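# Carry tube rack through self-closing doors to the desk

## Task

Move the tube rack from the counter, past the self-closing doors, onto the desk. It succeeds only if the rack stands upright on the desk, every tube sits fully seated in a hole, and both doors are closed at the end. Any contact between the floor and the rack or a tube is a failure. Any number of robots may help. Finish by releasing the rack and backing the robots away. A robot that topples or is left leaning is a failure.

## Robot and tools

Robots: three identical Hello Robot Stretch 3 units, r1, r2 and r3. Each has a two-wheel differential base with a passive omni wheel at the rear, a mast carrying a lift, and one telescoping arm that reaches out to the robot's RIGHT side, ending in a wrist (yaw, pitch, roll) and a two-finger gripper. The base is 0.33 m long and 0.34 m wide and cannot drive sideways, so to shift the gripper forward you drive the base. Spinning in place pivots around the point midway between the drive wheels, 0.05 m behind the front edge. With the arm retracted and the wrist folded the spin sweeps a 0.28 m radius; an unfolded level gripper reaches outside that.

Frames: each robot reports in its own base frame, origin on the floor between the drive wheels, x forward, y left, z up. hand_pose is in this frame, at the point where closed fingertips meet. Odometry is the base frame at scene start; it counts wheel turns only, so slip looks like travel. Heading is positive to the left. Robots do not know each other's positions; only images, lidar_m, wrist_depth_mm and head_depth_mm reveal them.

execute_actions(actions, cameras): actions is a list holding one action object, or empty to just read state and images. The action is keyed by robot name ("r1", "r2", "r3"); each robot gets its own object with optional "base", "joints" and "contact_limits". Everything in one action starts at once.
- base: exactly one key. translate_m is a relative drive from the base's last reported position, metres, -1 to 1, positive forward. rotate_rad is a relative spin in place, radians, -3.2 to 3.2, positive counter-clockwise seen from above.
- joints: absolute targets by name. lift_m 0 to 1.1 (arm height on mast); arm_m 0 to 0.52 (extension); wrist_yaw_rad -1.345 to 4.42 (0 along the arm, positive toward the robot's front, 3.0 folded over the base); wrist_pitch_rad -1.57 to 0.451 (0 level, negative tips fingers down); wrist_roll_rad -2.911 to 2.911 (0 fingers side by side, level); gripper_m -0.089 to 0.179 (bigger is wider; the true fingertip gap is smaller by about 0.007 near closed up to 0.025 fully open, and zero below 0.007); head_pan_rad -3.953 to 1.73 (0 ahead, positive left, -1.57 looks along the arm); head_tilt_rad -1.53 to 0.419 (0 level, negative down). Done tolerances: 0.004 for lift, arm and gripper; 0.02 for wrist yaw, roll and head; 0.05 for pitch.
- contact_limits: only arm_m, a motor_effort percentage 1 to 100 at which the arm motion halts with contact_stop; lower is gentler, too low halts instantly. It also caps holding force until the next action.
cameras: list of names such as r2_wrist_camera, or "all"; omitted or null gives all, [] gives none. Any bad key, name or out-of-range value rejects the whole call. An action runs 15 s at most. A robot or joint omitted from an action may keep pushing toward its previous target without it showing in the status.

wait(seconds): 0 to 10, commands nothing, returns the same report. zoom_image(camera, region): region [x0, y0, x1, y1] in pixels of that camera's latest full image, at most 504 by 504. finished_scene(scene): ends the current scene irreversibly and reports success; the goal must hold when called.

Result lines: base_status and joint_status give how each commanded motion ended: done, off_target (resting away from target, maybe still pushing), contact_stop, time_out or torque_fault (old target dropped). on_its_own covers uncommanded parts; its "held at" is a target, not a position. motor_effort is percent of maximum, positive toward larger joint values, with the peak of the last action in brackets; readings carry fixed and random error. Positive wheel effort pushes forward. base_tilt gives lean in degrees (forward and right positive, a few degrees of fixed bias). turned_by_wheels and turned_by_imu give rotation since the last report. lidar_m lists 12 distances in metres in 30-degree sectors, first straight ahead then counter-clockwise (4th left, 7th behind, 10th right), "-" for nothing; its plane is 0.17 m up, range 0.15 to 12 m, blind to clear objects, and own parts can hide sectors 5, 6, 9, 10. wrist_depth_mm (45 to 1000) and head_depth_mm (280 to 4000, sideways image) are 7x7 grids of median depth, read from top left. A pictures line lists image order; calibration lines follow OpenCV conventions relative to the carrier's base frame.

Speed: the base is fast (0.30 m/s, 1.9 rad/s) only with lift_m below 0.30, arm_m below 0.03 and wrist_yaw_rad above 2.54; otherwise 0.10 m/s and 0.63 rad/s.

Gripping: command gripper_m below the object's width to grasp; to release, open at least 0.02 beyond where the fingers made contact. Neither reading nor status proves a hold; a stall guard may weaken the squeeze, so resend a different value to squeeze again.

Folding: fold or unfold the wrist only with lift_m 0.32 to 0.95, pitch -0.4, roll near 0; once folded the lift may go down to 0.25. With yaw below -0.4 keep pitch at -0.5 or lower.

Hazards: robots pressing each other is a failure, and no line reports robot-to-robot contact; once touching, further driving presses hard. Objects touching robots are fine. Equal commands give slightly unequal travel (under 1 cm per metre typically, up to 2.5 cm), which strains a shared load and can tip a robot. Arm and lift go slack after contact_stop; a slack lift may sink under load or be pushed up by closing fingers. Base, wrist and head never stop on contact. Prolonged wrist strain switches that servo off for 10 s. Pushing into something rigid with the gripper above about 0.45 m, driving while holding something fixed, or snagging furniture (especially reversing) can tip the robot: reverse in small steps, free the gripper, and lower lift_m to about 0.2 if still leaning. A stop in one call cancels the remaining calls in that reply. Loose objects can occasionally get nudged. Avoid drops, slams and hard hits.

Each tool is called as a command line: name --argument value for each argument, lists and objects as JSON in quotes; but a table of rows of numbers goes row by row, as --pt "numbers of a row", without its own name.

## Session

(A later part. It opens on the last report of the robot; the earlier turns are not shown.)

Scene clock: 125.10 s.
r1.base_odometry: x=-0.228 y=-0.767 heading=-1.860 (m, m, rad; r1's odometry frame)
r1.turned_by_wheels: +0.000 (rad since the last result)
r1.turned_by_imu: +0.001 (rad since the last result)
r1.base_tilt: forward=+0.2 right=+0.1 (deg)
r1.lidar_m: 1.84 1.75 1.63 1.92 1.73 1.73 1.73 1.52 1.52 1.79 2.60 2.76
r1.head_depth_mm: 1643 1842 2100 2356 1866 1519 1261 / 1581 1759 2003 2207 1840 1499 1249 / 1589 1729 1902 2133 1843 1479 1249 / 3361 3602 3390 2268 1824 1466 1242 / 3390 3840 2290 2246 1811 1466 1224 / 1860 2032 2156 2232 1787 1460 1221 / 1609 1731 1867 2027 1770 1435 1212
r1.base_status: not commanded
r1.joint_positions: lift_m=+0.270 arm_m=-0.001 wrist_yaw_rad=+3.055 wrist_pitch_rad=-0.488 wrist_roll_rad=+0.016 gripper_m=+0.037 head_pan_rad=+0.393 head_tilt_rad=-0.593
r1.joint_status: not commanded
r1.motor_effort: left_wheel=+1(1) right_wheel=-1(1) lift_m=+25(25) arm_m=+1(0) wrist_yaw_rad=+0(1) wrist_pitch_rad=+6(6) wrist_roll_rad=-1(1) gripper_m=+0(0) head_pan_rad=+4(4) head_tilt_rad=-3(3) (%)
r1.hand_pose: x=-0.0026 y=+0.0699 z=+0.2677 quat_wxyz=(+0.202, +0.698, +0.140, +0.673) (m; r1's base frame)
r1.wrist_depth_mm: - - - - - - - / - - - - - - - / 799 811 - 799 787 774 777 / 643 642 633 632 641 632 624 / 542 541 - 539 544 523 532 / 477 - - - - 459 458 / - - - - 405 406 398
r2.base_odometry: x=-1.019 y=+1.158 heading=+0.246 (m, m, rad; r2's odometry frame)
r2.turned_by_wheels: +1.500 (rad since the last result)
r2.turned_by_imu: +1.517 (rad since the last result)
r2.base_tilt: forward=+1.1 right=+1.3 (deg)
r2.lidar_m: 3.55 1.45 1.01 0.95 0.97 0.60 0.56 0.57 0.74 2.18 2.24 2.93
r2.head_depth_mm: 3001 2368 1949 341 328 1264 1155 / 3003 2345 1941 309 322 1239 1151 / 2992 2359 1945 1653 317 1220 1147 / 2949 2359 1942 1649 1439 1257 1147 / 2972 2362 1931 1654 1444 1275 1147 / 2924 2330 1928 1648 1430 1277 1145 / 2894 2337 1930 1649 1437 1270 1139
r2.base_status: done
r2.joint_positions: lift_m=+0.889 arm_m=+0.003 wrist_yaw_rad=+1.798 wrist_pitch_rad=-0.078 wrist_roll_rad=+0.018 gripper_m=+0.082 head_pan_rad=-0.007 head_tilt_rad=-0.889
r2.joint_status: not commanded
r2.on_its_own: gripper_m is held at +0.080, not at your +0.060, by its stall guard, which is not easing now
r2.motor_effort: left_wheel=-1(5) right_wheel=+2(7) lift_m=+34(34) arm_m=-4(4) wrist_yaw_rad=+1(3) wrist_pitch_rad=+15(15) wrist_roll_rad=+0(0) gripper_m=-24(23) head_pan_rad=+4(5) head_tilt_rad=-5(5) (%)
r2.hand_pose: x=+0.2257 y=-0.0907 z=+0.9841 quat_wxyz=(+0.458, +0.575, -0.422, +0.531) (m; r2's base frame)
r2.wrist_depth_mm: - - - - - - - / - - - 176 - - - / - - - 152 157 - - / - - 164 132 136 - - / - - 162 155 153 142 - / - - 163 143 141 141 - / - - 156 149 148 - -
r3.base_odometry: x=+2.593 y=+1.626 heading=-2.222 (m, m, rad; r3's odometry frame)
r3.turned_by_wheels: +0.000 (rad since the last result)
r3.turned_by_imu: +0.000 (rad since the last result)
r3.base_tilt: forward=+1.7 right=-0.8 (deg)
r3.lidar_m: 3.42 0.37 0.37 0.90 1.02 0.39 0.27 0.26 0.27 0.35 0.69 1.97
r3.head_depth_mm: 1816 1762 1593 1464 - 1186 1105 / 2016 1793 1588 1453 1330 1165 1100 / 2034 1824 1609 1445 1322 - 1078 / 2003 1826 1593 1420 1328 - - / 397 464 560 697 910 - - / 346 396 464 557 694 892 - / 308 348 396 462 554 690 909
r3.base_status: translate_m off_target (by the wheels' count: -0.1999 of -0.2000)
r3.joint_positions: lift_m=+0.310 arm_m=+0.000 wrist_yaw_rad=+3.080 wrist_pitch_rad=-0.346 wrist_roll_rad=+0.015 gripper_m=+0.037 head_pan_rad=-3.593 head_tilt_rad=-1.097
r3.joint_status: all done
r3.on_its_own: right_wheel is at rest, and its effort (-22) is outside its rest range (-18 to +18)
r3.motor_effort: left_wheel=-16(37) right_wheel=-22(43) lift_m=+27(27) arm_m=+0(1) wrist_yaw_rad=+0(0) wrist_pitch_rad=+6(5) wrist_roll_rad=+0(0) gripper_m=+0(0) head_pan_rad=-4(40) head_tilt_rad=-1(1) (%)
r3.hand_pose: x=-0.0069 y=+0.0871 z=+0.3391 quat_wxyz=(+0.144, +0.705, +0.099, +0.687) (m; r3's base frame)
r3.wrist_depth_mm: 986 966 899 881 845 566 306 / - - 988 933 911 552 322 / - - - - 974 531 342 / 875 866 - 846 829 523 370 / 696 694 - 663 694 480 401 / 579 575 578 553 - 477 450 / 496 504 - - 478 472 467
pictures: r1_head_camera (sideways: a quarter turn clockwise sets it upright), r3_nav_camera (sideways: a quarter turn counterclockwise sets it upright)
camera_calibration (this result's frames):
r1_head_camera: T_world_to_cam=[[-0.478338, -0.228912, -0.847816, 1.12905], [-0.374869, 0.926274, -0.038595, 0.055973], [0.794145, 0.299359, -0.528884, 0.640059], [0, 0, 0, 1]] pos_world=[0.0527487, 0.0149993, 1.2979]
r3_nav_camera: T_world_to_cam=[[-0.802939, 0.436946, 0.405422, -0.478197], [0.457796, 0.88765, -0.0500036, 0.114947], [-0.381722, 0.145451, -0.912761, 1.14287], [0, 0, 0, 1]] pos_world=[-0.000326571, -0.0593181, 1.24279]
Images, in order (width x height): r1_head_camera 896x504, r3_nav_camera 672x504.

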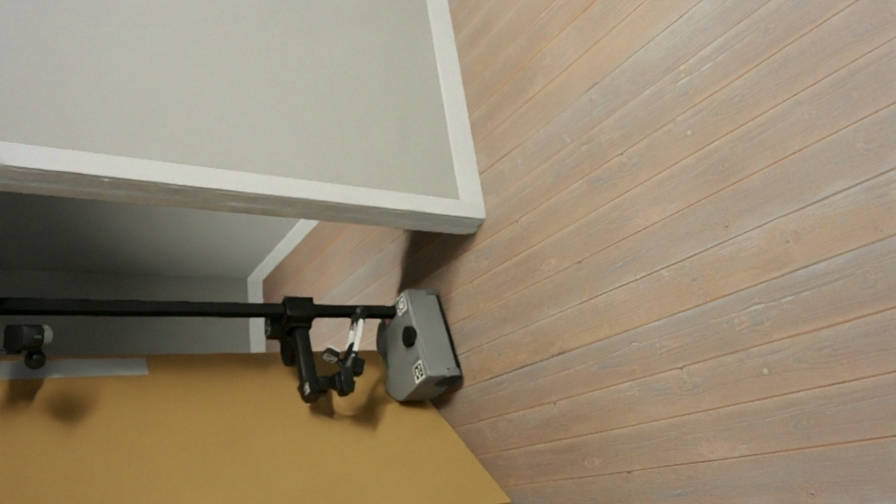

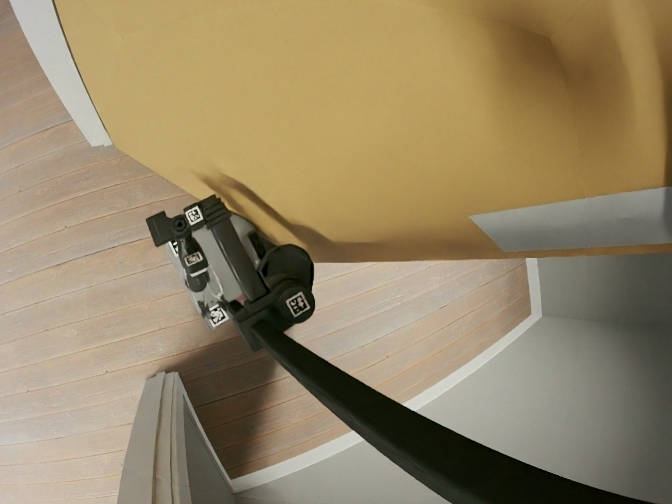

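execute_actions --actions '[{"r1":{"base":{"translate_m":0.75}},"r3":{"base":{"translate_m":-0.12}}}]' --cameras '[]'

execute_actions --actions '[{"r1":{"base":{"rotate_rad":-2.45},"joints":{"head_pan_rad":-3.14,"head_tilt_rad":-0.6}},"r3":{"base":{"rotate_rad":0.5}}}]' --cameras '[]'

execute_actions --actions '[{"r3":{"base":{"translate_m":-0.22}}}]' --cameras '[]'

execute_actions --actions '[{"r3":{"base":{"rotate_rad":0.5}}}]' --cameras '["r3_nav_camera","r1_nav_camera"]'

Scene clock: 139.93 s.
r1.base_odometry: x=-0.442 y=-1.486 heading=-1.860 (m, m, rad; r1's odometry frame)
r1.turned_by_wheels: +0.000 (rad since the last result)
r1.turned_by_imu: +0.001 (rad since the last result)
r1.base_tilt: forward=+0.2 right=+0.1 (deg)
r1.lidar_m: 1.24 1.12 1.25 1.27 2.24 2.25 2.35 2.07 2.07 2.43 2.20 2.09
r1.head_depth_mm: 1080 1203 1379 1599 1799 1509 1267 / 1034 1154 1312 1503 1744 1501 1256 / 996 1106 1246 1416 1668 1494 1248 / 953 1060 1193 1361 1574 1476 1243 / 944 1043 1166 1330 1530 1468 1230 / 2907 3232 3265 2311 1786 1444 1230 / 2811 3085 2751 1920 1705 1445 1215
r1.base_status: done
r1.joint_positions: lift_m=+0.270 arm_m=-0.001 wrist_yaw_rad=+3.055 wrist_pitch_rad=-0.488 wrist_roll_rad=+0.016 gripper_m=+0.037 head_pan_rad=+0.393 head_tilt_rad=-0.594
r1.joint_status: not commanded
r1.motor_effort: left_wheel=+2(12) right_wheel=-1(4) lift_m=+25(25) arm_m=+0(1) wrist_yaw_rad=-2(0) wrist_pitch_rad=+6(6) wrist_roll_rad=+0(1) gripper_m=-1(0) head_pan_rad=+4(4) head_tilt_rad=-2(3) (%)
r1.hand_pose: x=-0.0026 y=+0.0699 z=+0.2677 quat_wxyz=(+0.202, +0.698, +0.140, +0.673) (m; r1's base frame)
r1.wrist_depth_mm: - - - - - - - / - - 983 - - - - / 808 788 - 780 792 773 787 / 639 636 636 626 624 628 625 / 536 541 - 555 547 530 528 / 473 - - - - 456 458 / - - - - 400 402 403
r2.base_odometry: x=-1.019 y=+1.158 heading=+0.246 (m, m, rad; r2's odometry frame)
r2.turned_by_wheels: +0.000 (rad since the last result)
r2.turned_by_imu: +0.000 (rad since the last result)
r2.base_tilt: forward=+1.1 right=+1.3 (deg)
r2.lidar_m: 3.56 1.45 1.01 0.96 0.97 0.60 0.56 0.57 0.74 2.18 2.24 2.93
r2.head_depth_mm: 2993 2362 1946 337 328 1261 1150 / 2980 2362 1943 313 319 1246 1151 / 2975 2357 1949 1666 318 1215 1145 / 2962 2342 1937 1651 1444 1255 1143 / 2965 2336 1937 1644 1440 1269 1146 / 2948 2331 1923 1659 1439 1274 1147 / 2970 2326 1922 1649 1438 1274 1143
r2.base_status: not commanded
r2.joint_positions: lift_m=+0.889 arm_m=+0.003 wrist_yaw_rad=+1.798 wrist_pitch_rad=-0.078 wrist_roll_rad=+0.018 gripper_m=+0.082 head_pan_rad=-0.007 head_tilt_rad=-0.889
r2.joint_status: not commanded
r2.on_its_own: gripper_m is held at +0.080, not at your +0.060, by its stall guard, which is not easing now
r2.motor_effort: left_wheel=-1(1) right_wheel=+2(2) lift_m=+34(34) arm_m=-3(3) wrist_yaw_rad=+2(2) wrist_pitch_rad=+15(15) wrist_roll_rad=+0(0) gripper_m=-24(23) head_pan_rad=+4(4) head_tilt_rad=-5(5) (%)
r2.hand_pose: x=+0.2257 y=-0.0907 z=+0.9841 quat_wxyz=(+0.458, +0.575, -0.422, +0.531) (m; r2's base frame)
r2.wrist_depth_mm: - - - - - - - / - - - - - - - / - - - 150 157 - - / - - 162 132 135 - - / - - 163 154 153 141 - / - - 164 143 142 141 - / - - 156 149 148 - -
r3.base_odometry: x=+2.666 y=+1.721 heading=-2.222 (m, m, rad; r3's odometry frame)
r3.turned_by_wheels: +0.000 (rad since the last result)
r3.turned_by_imu: +0.000 (rad since the last result)
r3.base_tilt: forward=+1.6 right=-0.7 (deg)
r3.lidar_m: 1.47 0.46 0.60 0.93 1.05 1.76 0.28 0.25 0.25 0.30 0.56 1.44
r3.head_depth_mm: 1866 1809 1596 1452 - 1192 1097 / 1961 1801 1596 1430 1331 1161 1105 / 1960 1807 1602 1449 1327 - 1077 / 1967 1813 1605 1433 1339 - - / 1988 1824 1622 1383 998 - - / 1961 485 526 611 732 878 - / 348 385 432 491 564 665 808
r3.base_status: done
r3.joint_positions: lift_m=+0.310 arm_m=+0.000 wrist_yaw_rad=+3.080 wrist_pitch_rad=-0.346 wrist_roll_rad=+0.015 gripper_m=+0.037 head_pan_rad=-3.593 head_tilt_rad=-1.097
r3.joint_status: not commanded
r3.motor_effort: left_wheel=-15(26) right_wheel=-13(33) lift_m=+27(27) arm_m=-1(0) wrist_yaw_rad=+0(0) wrist_pitch_rad=+6(5) wrist_roll_rad=+0(0) gripper_m=+0(0) head_pan_rad=-3(3) head_tilt_rad=-2(2) (%)
r3.hand_pose: x=-0.0069 y=+0.0871 z=+0.3391 quat_wxyz=(+0.144, +0.705, +0.099, +0.687) (m; r3's base frame)
r3.wrist_depth_mm: - 972 925 900 849 823 508 / - - - 984 927 863 498 / - - - - 976 831 491 / 876 876 - 834 840 742 484 / 709 693 - 672 689 637 461 / 575 568 570 554 - 548 482 / 497 506 - - 476 471 468
pictures: none
No camera images: the call's "cameras" was empty. Leave "cameras" out to get every camera's image.

Scene clock: 142.77 s.
r1.base_odometry: x=-0.442 y=-1.486 heading=+1.973 (m, m, rad; r1's odometry frame)
r1.turned_by_wheels: -2.450 (rad since the last result)
r1.turned_by_imu: -2.424 (rad since the last result)
r1.base_tilt: forward=+0.2 right=+0.1 (deg)
r1.lidar_m: 2.06 2.12 2.21 2.53 1.63 1.13 1.12 1.24 1.47 2.24 2.29 2.17
r1.head_depth_mm: 899 1007 1128 1280 1467 1506 1269 / 2881 1066 1143 1271 1467 1497 1257 / 2935 3258 3473 2296 1600 1497 1248 / 2954 3277 3237 2391 1827 1476 1247 / 1580 1821 1841 1876 1761 1462 1234 / 1424 1543 1698 1843 1777 1451 1221 / 1259 1380 1496 1630 1703 1440 1214
r1.base_status: done
r1.joint_positions: lift_m=+0.270 arm_m=-0.001 wrist_yaw_rad=+3.055 wrist_pitch_rad=-0.488 wrist_roll_rad=+0.016 gripper_m=+0.037 head_pan_rad=-3.133 head_tilt_rad=-0.594
r1.joint_status: all done
r1.motor_effort: left_wheel=+2(11) right_wheel=-1(4) lift_m=+25(25) arm_m=+0(0) wrist_yaw_rad=+0(0) wrist_pitch_rad=+6(6) wrist_roll_rad=+0(1) gripper_m=-1(1) head_pan_rad=-4(52) head_tilt_rad=-3(2) (%)
r1.hand_pose: x=-0.0026 y=+0.0698 z=+0.2677 quat_wxyz=(+0.202, +0.698, +0.140, +0.673) (m; r1's base frame)
r1.wrist_depth_mm: - - - - - - - / - - - - - - - / 795 777 - 772 771 789 796 / 633 636 637 643 635 634 642 / 536 541 - 556 543 531 530 / 479 - - - - 456 455 / - - - - 404 399 403
r2.base_odometry: x=-1.019 y=+1.158 heading=+0.246 (m, m, rad; r2's odometry frame)
r2.turned_by_wheels: +0.000 (rad since the last result)
r2.turned_by_imu: +0.000 (rad since the last result)
r2.base_tilt: forward=+1.1 right=+1.3 (deg)
r2.lidar_m: 3.56 1.45 1.01 0.96 0.98 0.60 0.56 0.57 0.74 2.18 2.24 2.92
r2.head_depth_mm: 2995 2360 1942 337 328 1263 1154 / 3003 2378 1931 314 318 1238 1147 / 2971 2358 1949 1667 317 1217 1151 / 2953 2339 1942 1655 1446 1258 1148 / 2958 2325 1946 1647 1441 1273 1142 / 2951 2337 1941 1647 1428 1273 1145 / 2903 2358 1919 1646 1434 1270 1141
r2.base_status: not commanded
r2.joint_positions: lift_m=+0.889 arm_m=+0.003 wrist_yaw_rad=+1.798 wrist_pitch_rad=-0.078 wrist_roll_rad=+0.018 gripper_m=+0.082 head_pan_rad=-0.007 head_tilt_rad=-0.889
r2.joint_status: not commanded
r2.on_its_own: gripper_m is held at +0.080, not at your +0.060, by its stall guard, which is not easing now
r2.motor_effort: left_wheel=-1(1) right_wheel=+2(2) lift_m=+34(34) arm_m=-3(4) wrist_yaw_rad=+2(1) wrist_pitch_rad=+15(15) wrist_roll_rad=+0(0) gripper_m=-24(23) head_pan_rad=+5(4) head_tilt_rad=-6(4) (%)
r2.hand_pose: x=+0.2257 y=-0.0907 z=+0.9841 quat_wxyz=(+0.458, +0.575, -0.422, +0.531) (m; r2's base frame)
r2.wrist_depth_mm: - - - - - - - / - - - - - - - / - - - 151 157 - - / - - 163 133 135 - - / - - 162 154 153 142 - / - - 163 143 141 141 - / - - 156 148 148 - -
r3.base_odometry: x=+2.666 y=+1.721 heading=-1.723 (m, m, rad; r3's odometry frame)
r3.turned_by_wheels: +0.499 (rad since the last result)
r3.turned_by_imu: +0.482 (rad since the last result)
r3.base_tilt: forward=+1.7 right=-0.8 (deg)
r3.lidar_m: 0.46 0.56 0.92 1.03 1.66 0.32 0.27 0.27 0.31 0.53 3.55 1.44
r3.head_depth_mm: 1941 1816 1589 1447 - 1189 1100 / 1876 1774 1588 1429 1328 1172 1104 / 365 449 590 970 1316 - 1079 / 332 400 507 682 916 - - / 306 362 445 576 789 - - / 291 329 396 495 662 952 - / - 304 357 436 561 786 1085
r3.base_status: done
r3.joint_positions: lift_m=+0.310 arm_m=+0.000 wrist_yaw_rad=+3.080 wrist_pitch_rad=-0.346 wrist_roll_rad=+0.015 gripper_m=+0.037 head_pan_rad=-3.593 head_tilt_rad=-1.097
r3.joint_status: not commanded
r3.on_its_own: left_wheel is at rest, and its effort (-28) is outside its rest range (-18 to +18)
r3.motor_effort: left_wheel=-28(34) right_wheel=-5(14) lift_m=+27(26) arm_m=-1(1) wrist_yaw_rad=+0(0) wrist_pitch_rad=+6(6) wrist_roll_rad=+0(0) gripper_m=+0(0) head_pan_rad=-5(3) head_tilt_rad=-1(1) (%)
r3.hand_pose: x=-0.0069 y=+0.0871 z=+0.3391 quat_wxyz=(+0.144, +0.705, +0.099, +0.687) (m; r3's base frame)
r3.wrist_depth_mm: - - - - 932 809 711 / - - - - - 857 737 / - - - - - 903 788 / 873 849 - 835 816 818 776 / 710 689 - 658 696 660 655 / 577 577 569 564 - 548 548 / 434 505 - - 477 478 469
pictures: none
No camera images: the call's "cameras" was empty. Leave "cameras" out to get every camera's image.

Scene clock: 145.90 s.
r1.base_odometry: x=-0.442 y=-1.486 heading=+1.973 (m, m, rad; r1's odometry frame)
r1.turned_by_wheels: +0.000 (rad since the last result)
r1.turned_by_imu: +0.001 (rad since the last result)
r1.base_tilt: forward=+0.2 right=+0.1 (deg)
r1.lidar_m: 2.06 2.11 2.20 2.53 1.63 1.13 1.13 1.24 1.47 2.24 2.29 2.17
r1.head_depth_mm: 903 1009 1131 1278 1476 1522 1266 / 2896 1064 1145 1272 1464 1499 1260 / 2943 3287 3457 2302 1599 1491 1246 / 2972 3354 3402 2357 1820 1490 1235 / 2958 3247 2966 2088 1805 1462 1235 / 2941 3178 1980 1956 1785 1457 1226 / 1503 1601 1691 1834 1770 1444 1217
r1.base_status: not commanded
r1.joint_positions: lift_m=+0.270 arm_m=-0.001 wrist_yaw_rad=+3.055 wrist_pitch_rad=-0.488 wrist_roll_rad=+0.016 gripper_m=+0.037 head_pan_rad=-3.133 head_tilt_rad=-0.594
r1.joint_status: not commanded
r1.motor_effort: left_wheel=+2(2) right_wheel=-1(1) lift_m=+25(25) arm_m=+0(0) wrist_yaw_rad=+0(0) wrist_pitch_rad=+6(6) wrist_roll_rad=-1(1) gripper_m=+0(1) head_pan_rad=-4(4) head_tilt_rad=-3(3) (%)
r1.hand_pose: x=-0.0026 y=+0.0698 z=+0.2677 quat_wxyz=(+0.202, +0.698, +0.140, +0.673) (m; r1's base frame)
r1.wrist_depth_mm: - - - - - - - / - - - - - - - / 804 807 - 798 769 793 774 / 647 630 639 634 634 626 632 / 540 546 - 554 551 533 528 / 475 - - - - 461 455 / - - - - 398 402 402
r2.base_odometry: x=-1.019 y=+1.158 heading=+0.246 (m, m, rad; r2's odometry frame)
r2.turned_by_wheels: +0.000 (rad since the last result)
r2.turned_by_imu: +0.000 (rad since the last result)
r2.base_tilt: forward=+1.1 right=+1.3 (deg)
r2.lidar_m: 3.54 1.45 1.01 0.95 0.98 0.60 0.56 0.57 0.74 2.18 2.23 2.92
r2.head_depth_mm: 3005 2352 1954 337 328 1263 1152 / 2961 2357 1952 313 318 1241 1150 / 2968 2354 1943 1652 317 1222 1149 / 2949 2345 1939 1654 1441 1259 1147 / 2961 2328 1940 1650 1439 1271 1146 / 2973 2339 1940 1652 1432 1270 1141 / 2923 2346 1927 1651 1434 1276 1140
r2.base_status: not commanded
r2.joint_positions: lift_m=+0.889 arm_m=+0.003 wrist_yaw_rad=+1.798 wrist_pitch_rad=-0.078 wrist_roll_rad=+0.018 gripper_m=+0.082 head_pan_rad=-0.007 head_tilt_rad=-0.889
r2.joint_status: not commanded
r2.on_its_own: gripper_m is held at +0.080, not at your +0.060, by its stall guard, which is not easing now
r2.motor_effort: left_wheel=-1(0) right_wheel=+2(2) lift_m=+34(34) arm_m=-4(3) wrist_yaw_rad=+1(1) wrist_pitch_rad=+15(15) wrist_roll_rad=+0(0) gripper_m=-23(23) head_pan_rad=+4(4) head_tilt_rad=-4(6) (%)
r2.hand_pose: x=+0.2257 y=-0.0907 z=+0.9841 quat_wxyz=(+0.458, +0.575, -0.422, +0.531) (m; r2's base frame)
r2.wrist_depth_mm: - - - - - - - / - - - - - - - / - - - 150 157 - - / - - 163 132 135 - - / - - 162 154 153 142 - / - - 163 144 141 141 - / - - 156 149 148 - -
r3.base_odometry: x=+2.699 y=+1.938 heading=-1.723 (m, m, rad; r3's odometry frame)
r3.turned_by_wheels: +0.000 (rad since the last result)
r3.turned_by_imu: +0.000 (rad since the last result)
r3.base_tilt: forward=+1.7 right=-0.8 (deg)
r3.lidar_m: 0.68 0.86 1.07 1.19 1.83 0.40 0.28 0.26 0.26 0.34 3.66 1.63
r3.head_depth_mm: 1761 1814 1587 1442 - 1190 1102 / 1822 1813 1612 1434 1326 1164 1100 / 1853 1788 1600 1436 1326 - 1080 / 1854 1809 1613 1434 1342 - - / 1741 489 572 715 924 - - / 353 404 472 563 697 890 - / 312 352 402 466 558 685 901
r3.base_status: done
r3.joint_positions: lift_m=+0.310 arm_m=+0.000 wrist_yaw_rad=+3.080 wrist_pitch_rad=-0.346 wrist_roll_rad=+0.015 gripper_m=+0.037 head_pan_rad=-3.593 head_tilt_rad=-1.097
r3.joint_status: not commanded
r3.motor_effort: left_wheel=-11(30) right_wheel=-13(34) lift_m=+27(26) arm_m=-1(0) wrist_yaw_rad=+0(0) wrist_pitch_rad=+6(5) wrist_roll_rad=+0(0) gripper_m=+0(0) head_pan_rad=-4(5) head_tilt_rad=-1(1) (%)
r3.hand_pose: x=-0.0069 y=+0.0871 z=+0.3391 quat_wxyz=(+0.144, +0.705, +0.099, +0.687) (m; r3's base frame)
r3.wrist_depth_mm: - - - - - 933 829 / - - - - - 981 856 / - - - - - - 900 / 871 860 - 824 821 803 805 / 689 685 - 680 688 658 654 / 577 575 571 562 - 552 543 / 495 502 - - 480 472 473
pictures: none
No camera images: the call's "cameras" was empty. Leave "cameras" out to get every camera's image.

Scene clock: 147.67 s.
r1.base_odometry: x=-0.442 y=-1.486 heading=+1.973 (m, m, rad; r1's odometry frame)
r1.turned_by_wheels: +0.000 (rad since the last result)
r1.turned_by_imu: +0.000 (rad since the last result)
r1.base_tilt: forward=+0.2 right=+0.1 (deg)
r1.lidar_m: 2.06 2.12 2.21 2.54 1.63 1.14 1.12 1.24 1.47 2.23 2.29 2.17
r1.head_depth_mm: 905 1008 1127 1277 1474 1513 1263 / 2895 1069 1147 1269 1461 1505 1252 / 2939 3230 3510 2303 1602 1489 1250 / 3013 3330 3423 2377 1810 1473 1239 / 2996 3274 3335 2157 1811 1466 1233 / 2842 3151 1883 1941 1779 1457 1225 / 1518 1618 1732 1828 1752 1438 1217
r1.base_status: not commanded
r1.joint_positions: lift_m=+0.270 arm_m=-0.001 wrist_yaw_rad=+3.055 wrist_pitch_rad=-0.488 wrist_roll_rad=+0.016 gripper_m=+0.037 head_pan_rad=-3.133 head_tilt_rad=-0.594
r1.joint_status: not commanded
r1.motor_effort: left_wheel=+1(1) right_wheel=-1(1) lift_m=+24(25) arm_m=+1(0) wrist_yaw_rad=+0(0) wrist_pitch_rad=+6(6) wrist_roll_rad=-1(1) gripper_m=-1(0) head_pan_rad=-4(4) head_tilt_rad=-3(2) (%)
r1.hand_pose: x=-0.0026 y=+0.0698 z=+0.2677 quat_wxyz=(+0.202, +0.698, +0.140, +0.673) (m; r1's base frame)
r1.wrist_depth_mm: - - - - - - - / - - - - - - 988 / 792 794 - 802 797 780 791 / 648 641 634 633 640 630 641 / 538 549 - 546 555 530 525 / 476 - - - - 459 454 / - - - - 405 402 403
r2.base_odometry: x=-1.019 y=+1.158 heading=+0.246 (m, m, rad; r2's odometry frame)
r2.turned_by_wheels: +0.000 (rad since the last result)
r2.turned_by_imu: +0.000 (rad since the last result)
r2.base_tilt: forward=+1.1 right=+1.3 (deg)
r2.lidar_m: 3.55 1.45 1.01 0.95 0.98 0.60 0.56 0.57 0.74 2.18 2.23 2.93
r2.head_depth_mm: 3009 2376 1957 337 328 1264 1151 / 2984 2350 1948 314 319 1243 1155 / 2953 2345 1938 1655 317 1216 1149 / 2961 2332 1933 1649 1443 1254 1148 / 2931 2349 1963 1656 1429 1274 1145 / 2937 2328 1933 1642 1445 1278 1149 / 2959 2354 1930 1647 1433 1269 1143
r2.base_status: not commanded
r2.joint_positions: lift_m=+0.889 arm_m=+0.003 wrist_yaw_rad=+1.798 wrist_pitch_rad=-0.078 wrist_roll_rad=+0.018 gripper_m=+0.082 head_pan_rad=-0.007 head_tilt_rad=-0.889
r2.joint_status: not commanded
r2.on_its_own: gripper_m is held at +0.080, not at your +0.060, by its stall guard, which is not easing now
r2.motor_effort: left_wheel=-1(1) right_wheel=+2(2) lift_m=+34(34) arm_m=-3(4) wrist_yaw_rad=+1(2) wrist_pitch_rad=+15(15) wrist_roll_rad=+0(0) gripper_m=-23(23) head_pan_rad=+5(4) head_tilt_rad=-5(4) (%)
r2.hand_pose: x=+0.2257 y=-0.0907 z=+0.9841 quat_wxyz=(+0.458, +0.575, -0.422, +0.531) (m; r2's base frame)
r2.wrist_depth_mm: - - - - - - - / - - - - - - - / - - - 151 157 - - / - - 163 133 135 - - / - - 163 154 153 142 - / - - 164 142 141 141 - / - - 155 149 148 - -
r3.base_odometry: x=+2.699 y=+1.938 heading=-1.223 (m, m, rad; r3's odometry frame)
r3.turned_by_wheels: +0.500 (rad since the last result)
r3.turned_by_imu: +0.485 (rad since the last result)
r3.base_tilt: forward=+1.6 right=-0.8 (deg)
r3.lidar_m: 0.82 1.07 1.17 1.79 1.82 0.30 0.27 0.28 0.35 3.51 1.63 0.67
r3.head_depth_mm: 378 1708 1598 1452 - 1190 1095 / 347 433 580 1397 1332 1167 1102 / 322 396 512 721 1094 - 1082 / 304 363 459 619 828 - - / 292 335 416 542 759 - - / - 311 379 483 666 1001 - / - 297 348 434 577 859 1105
r3.base_status: done
r3.joint_positions: lift_m=+0.310 arm_m=+0.000 wrist_yaw_rad=+3.080 wrist_pitch_rad=-0.346 wrist_roll_rad=+0.015 gripper_m=+0.037 head_pan_rad=-3.593 head_tilt_rad=-1.097
r3.joint_status: not commanded
r3.on_its_own: left_wheel is at rest, and its effort (-23) is outside its rest range (-18 to +18)
r3.motor_effort: left_wheel=-23(29) right_wheel=-6(7) lift_m=+27(27) arm_m=+0(0) wrist_yaw_rad=+0(0) wrist_pitch_rad=+6(5) wrist_roll_rad=+0(0) gripper_m=+0(0) head_pan_rad=-3(4) head_tilt_rad=-1(1) (%)
r3.hand_pose: x=-0.0069 y=+0.0871 z=+0.3391 quat_wxyz=(+0.144, +0.705, +0.099, +0.687) (m; r3's base frame)
r3.wrist_depth_mm: - - - - - - 918 / - - - - - - 946 / - - - - - - 934 / 813 869 - 837 818 813 802 / 392 690 - 680 695 657 657 / 383 581 566 559 - 554 543 / 369 495 - - 479 469 471
pictures: r1_nav_camera (sideways: a quarter turn counterclockwise sets it upright), r3_nav_camera (sideways: a quarter turn counterclockwise sets it upright)
camera_calibration (this result's frames):
r1_nav_camera: T_world_to_cam=[[-0.588149, -0.0440531, 0.807552, -1.00729], [-0.063311, 0.997959, 0.00832995, 0.0444207], [-0.806271, -0.0462277, -0.589738, 0.730624], [0, 0, 0, 1]] pos_world=[-0.000541372, -0.0549291, 1.24394]
r3_nav_camera: T_world_to_cam=[[-0.802797, 0.437207, 0.405422, -0.478198], [0.458085, 0.887501, -0.0500036, 0.114945], [-0.381675, 0.145575, -0.912761, 1.14287], [0, 0, 0, 1]] pos_world=[-0.000345847, -0.059316, 1.24279]
Images, in order (width x height): r1_nav_camera 672x504, r3_nav_camera 672x504.

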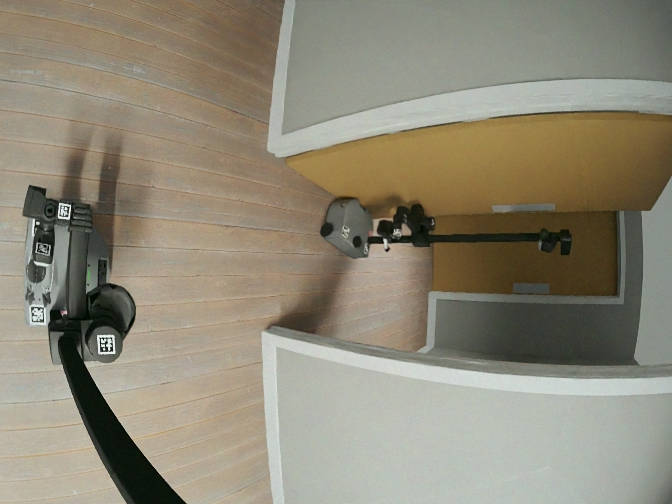

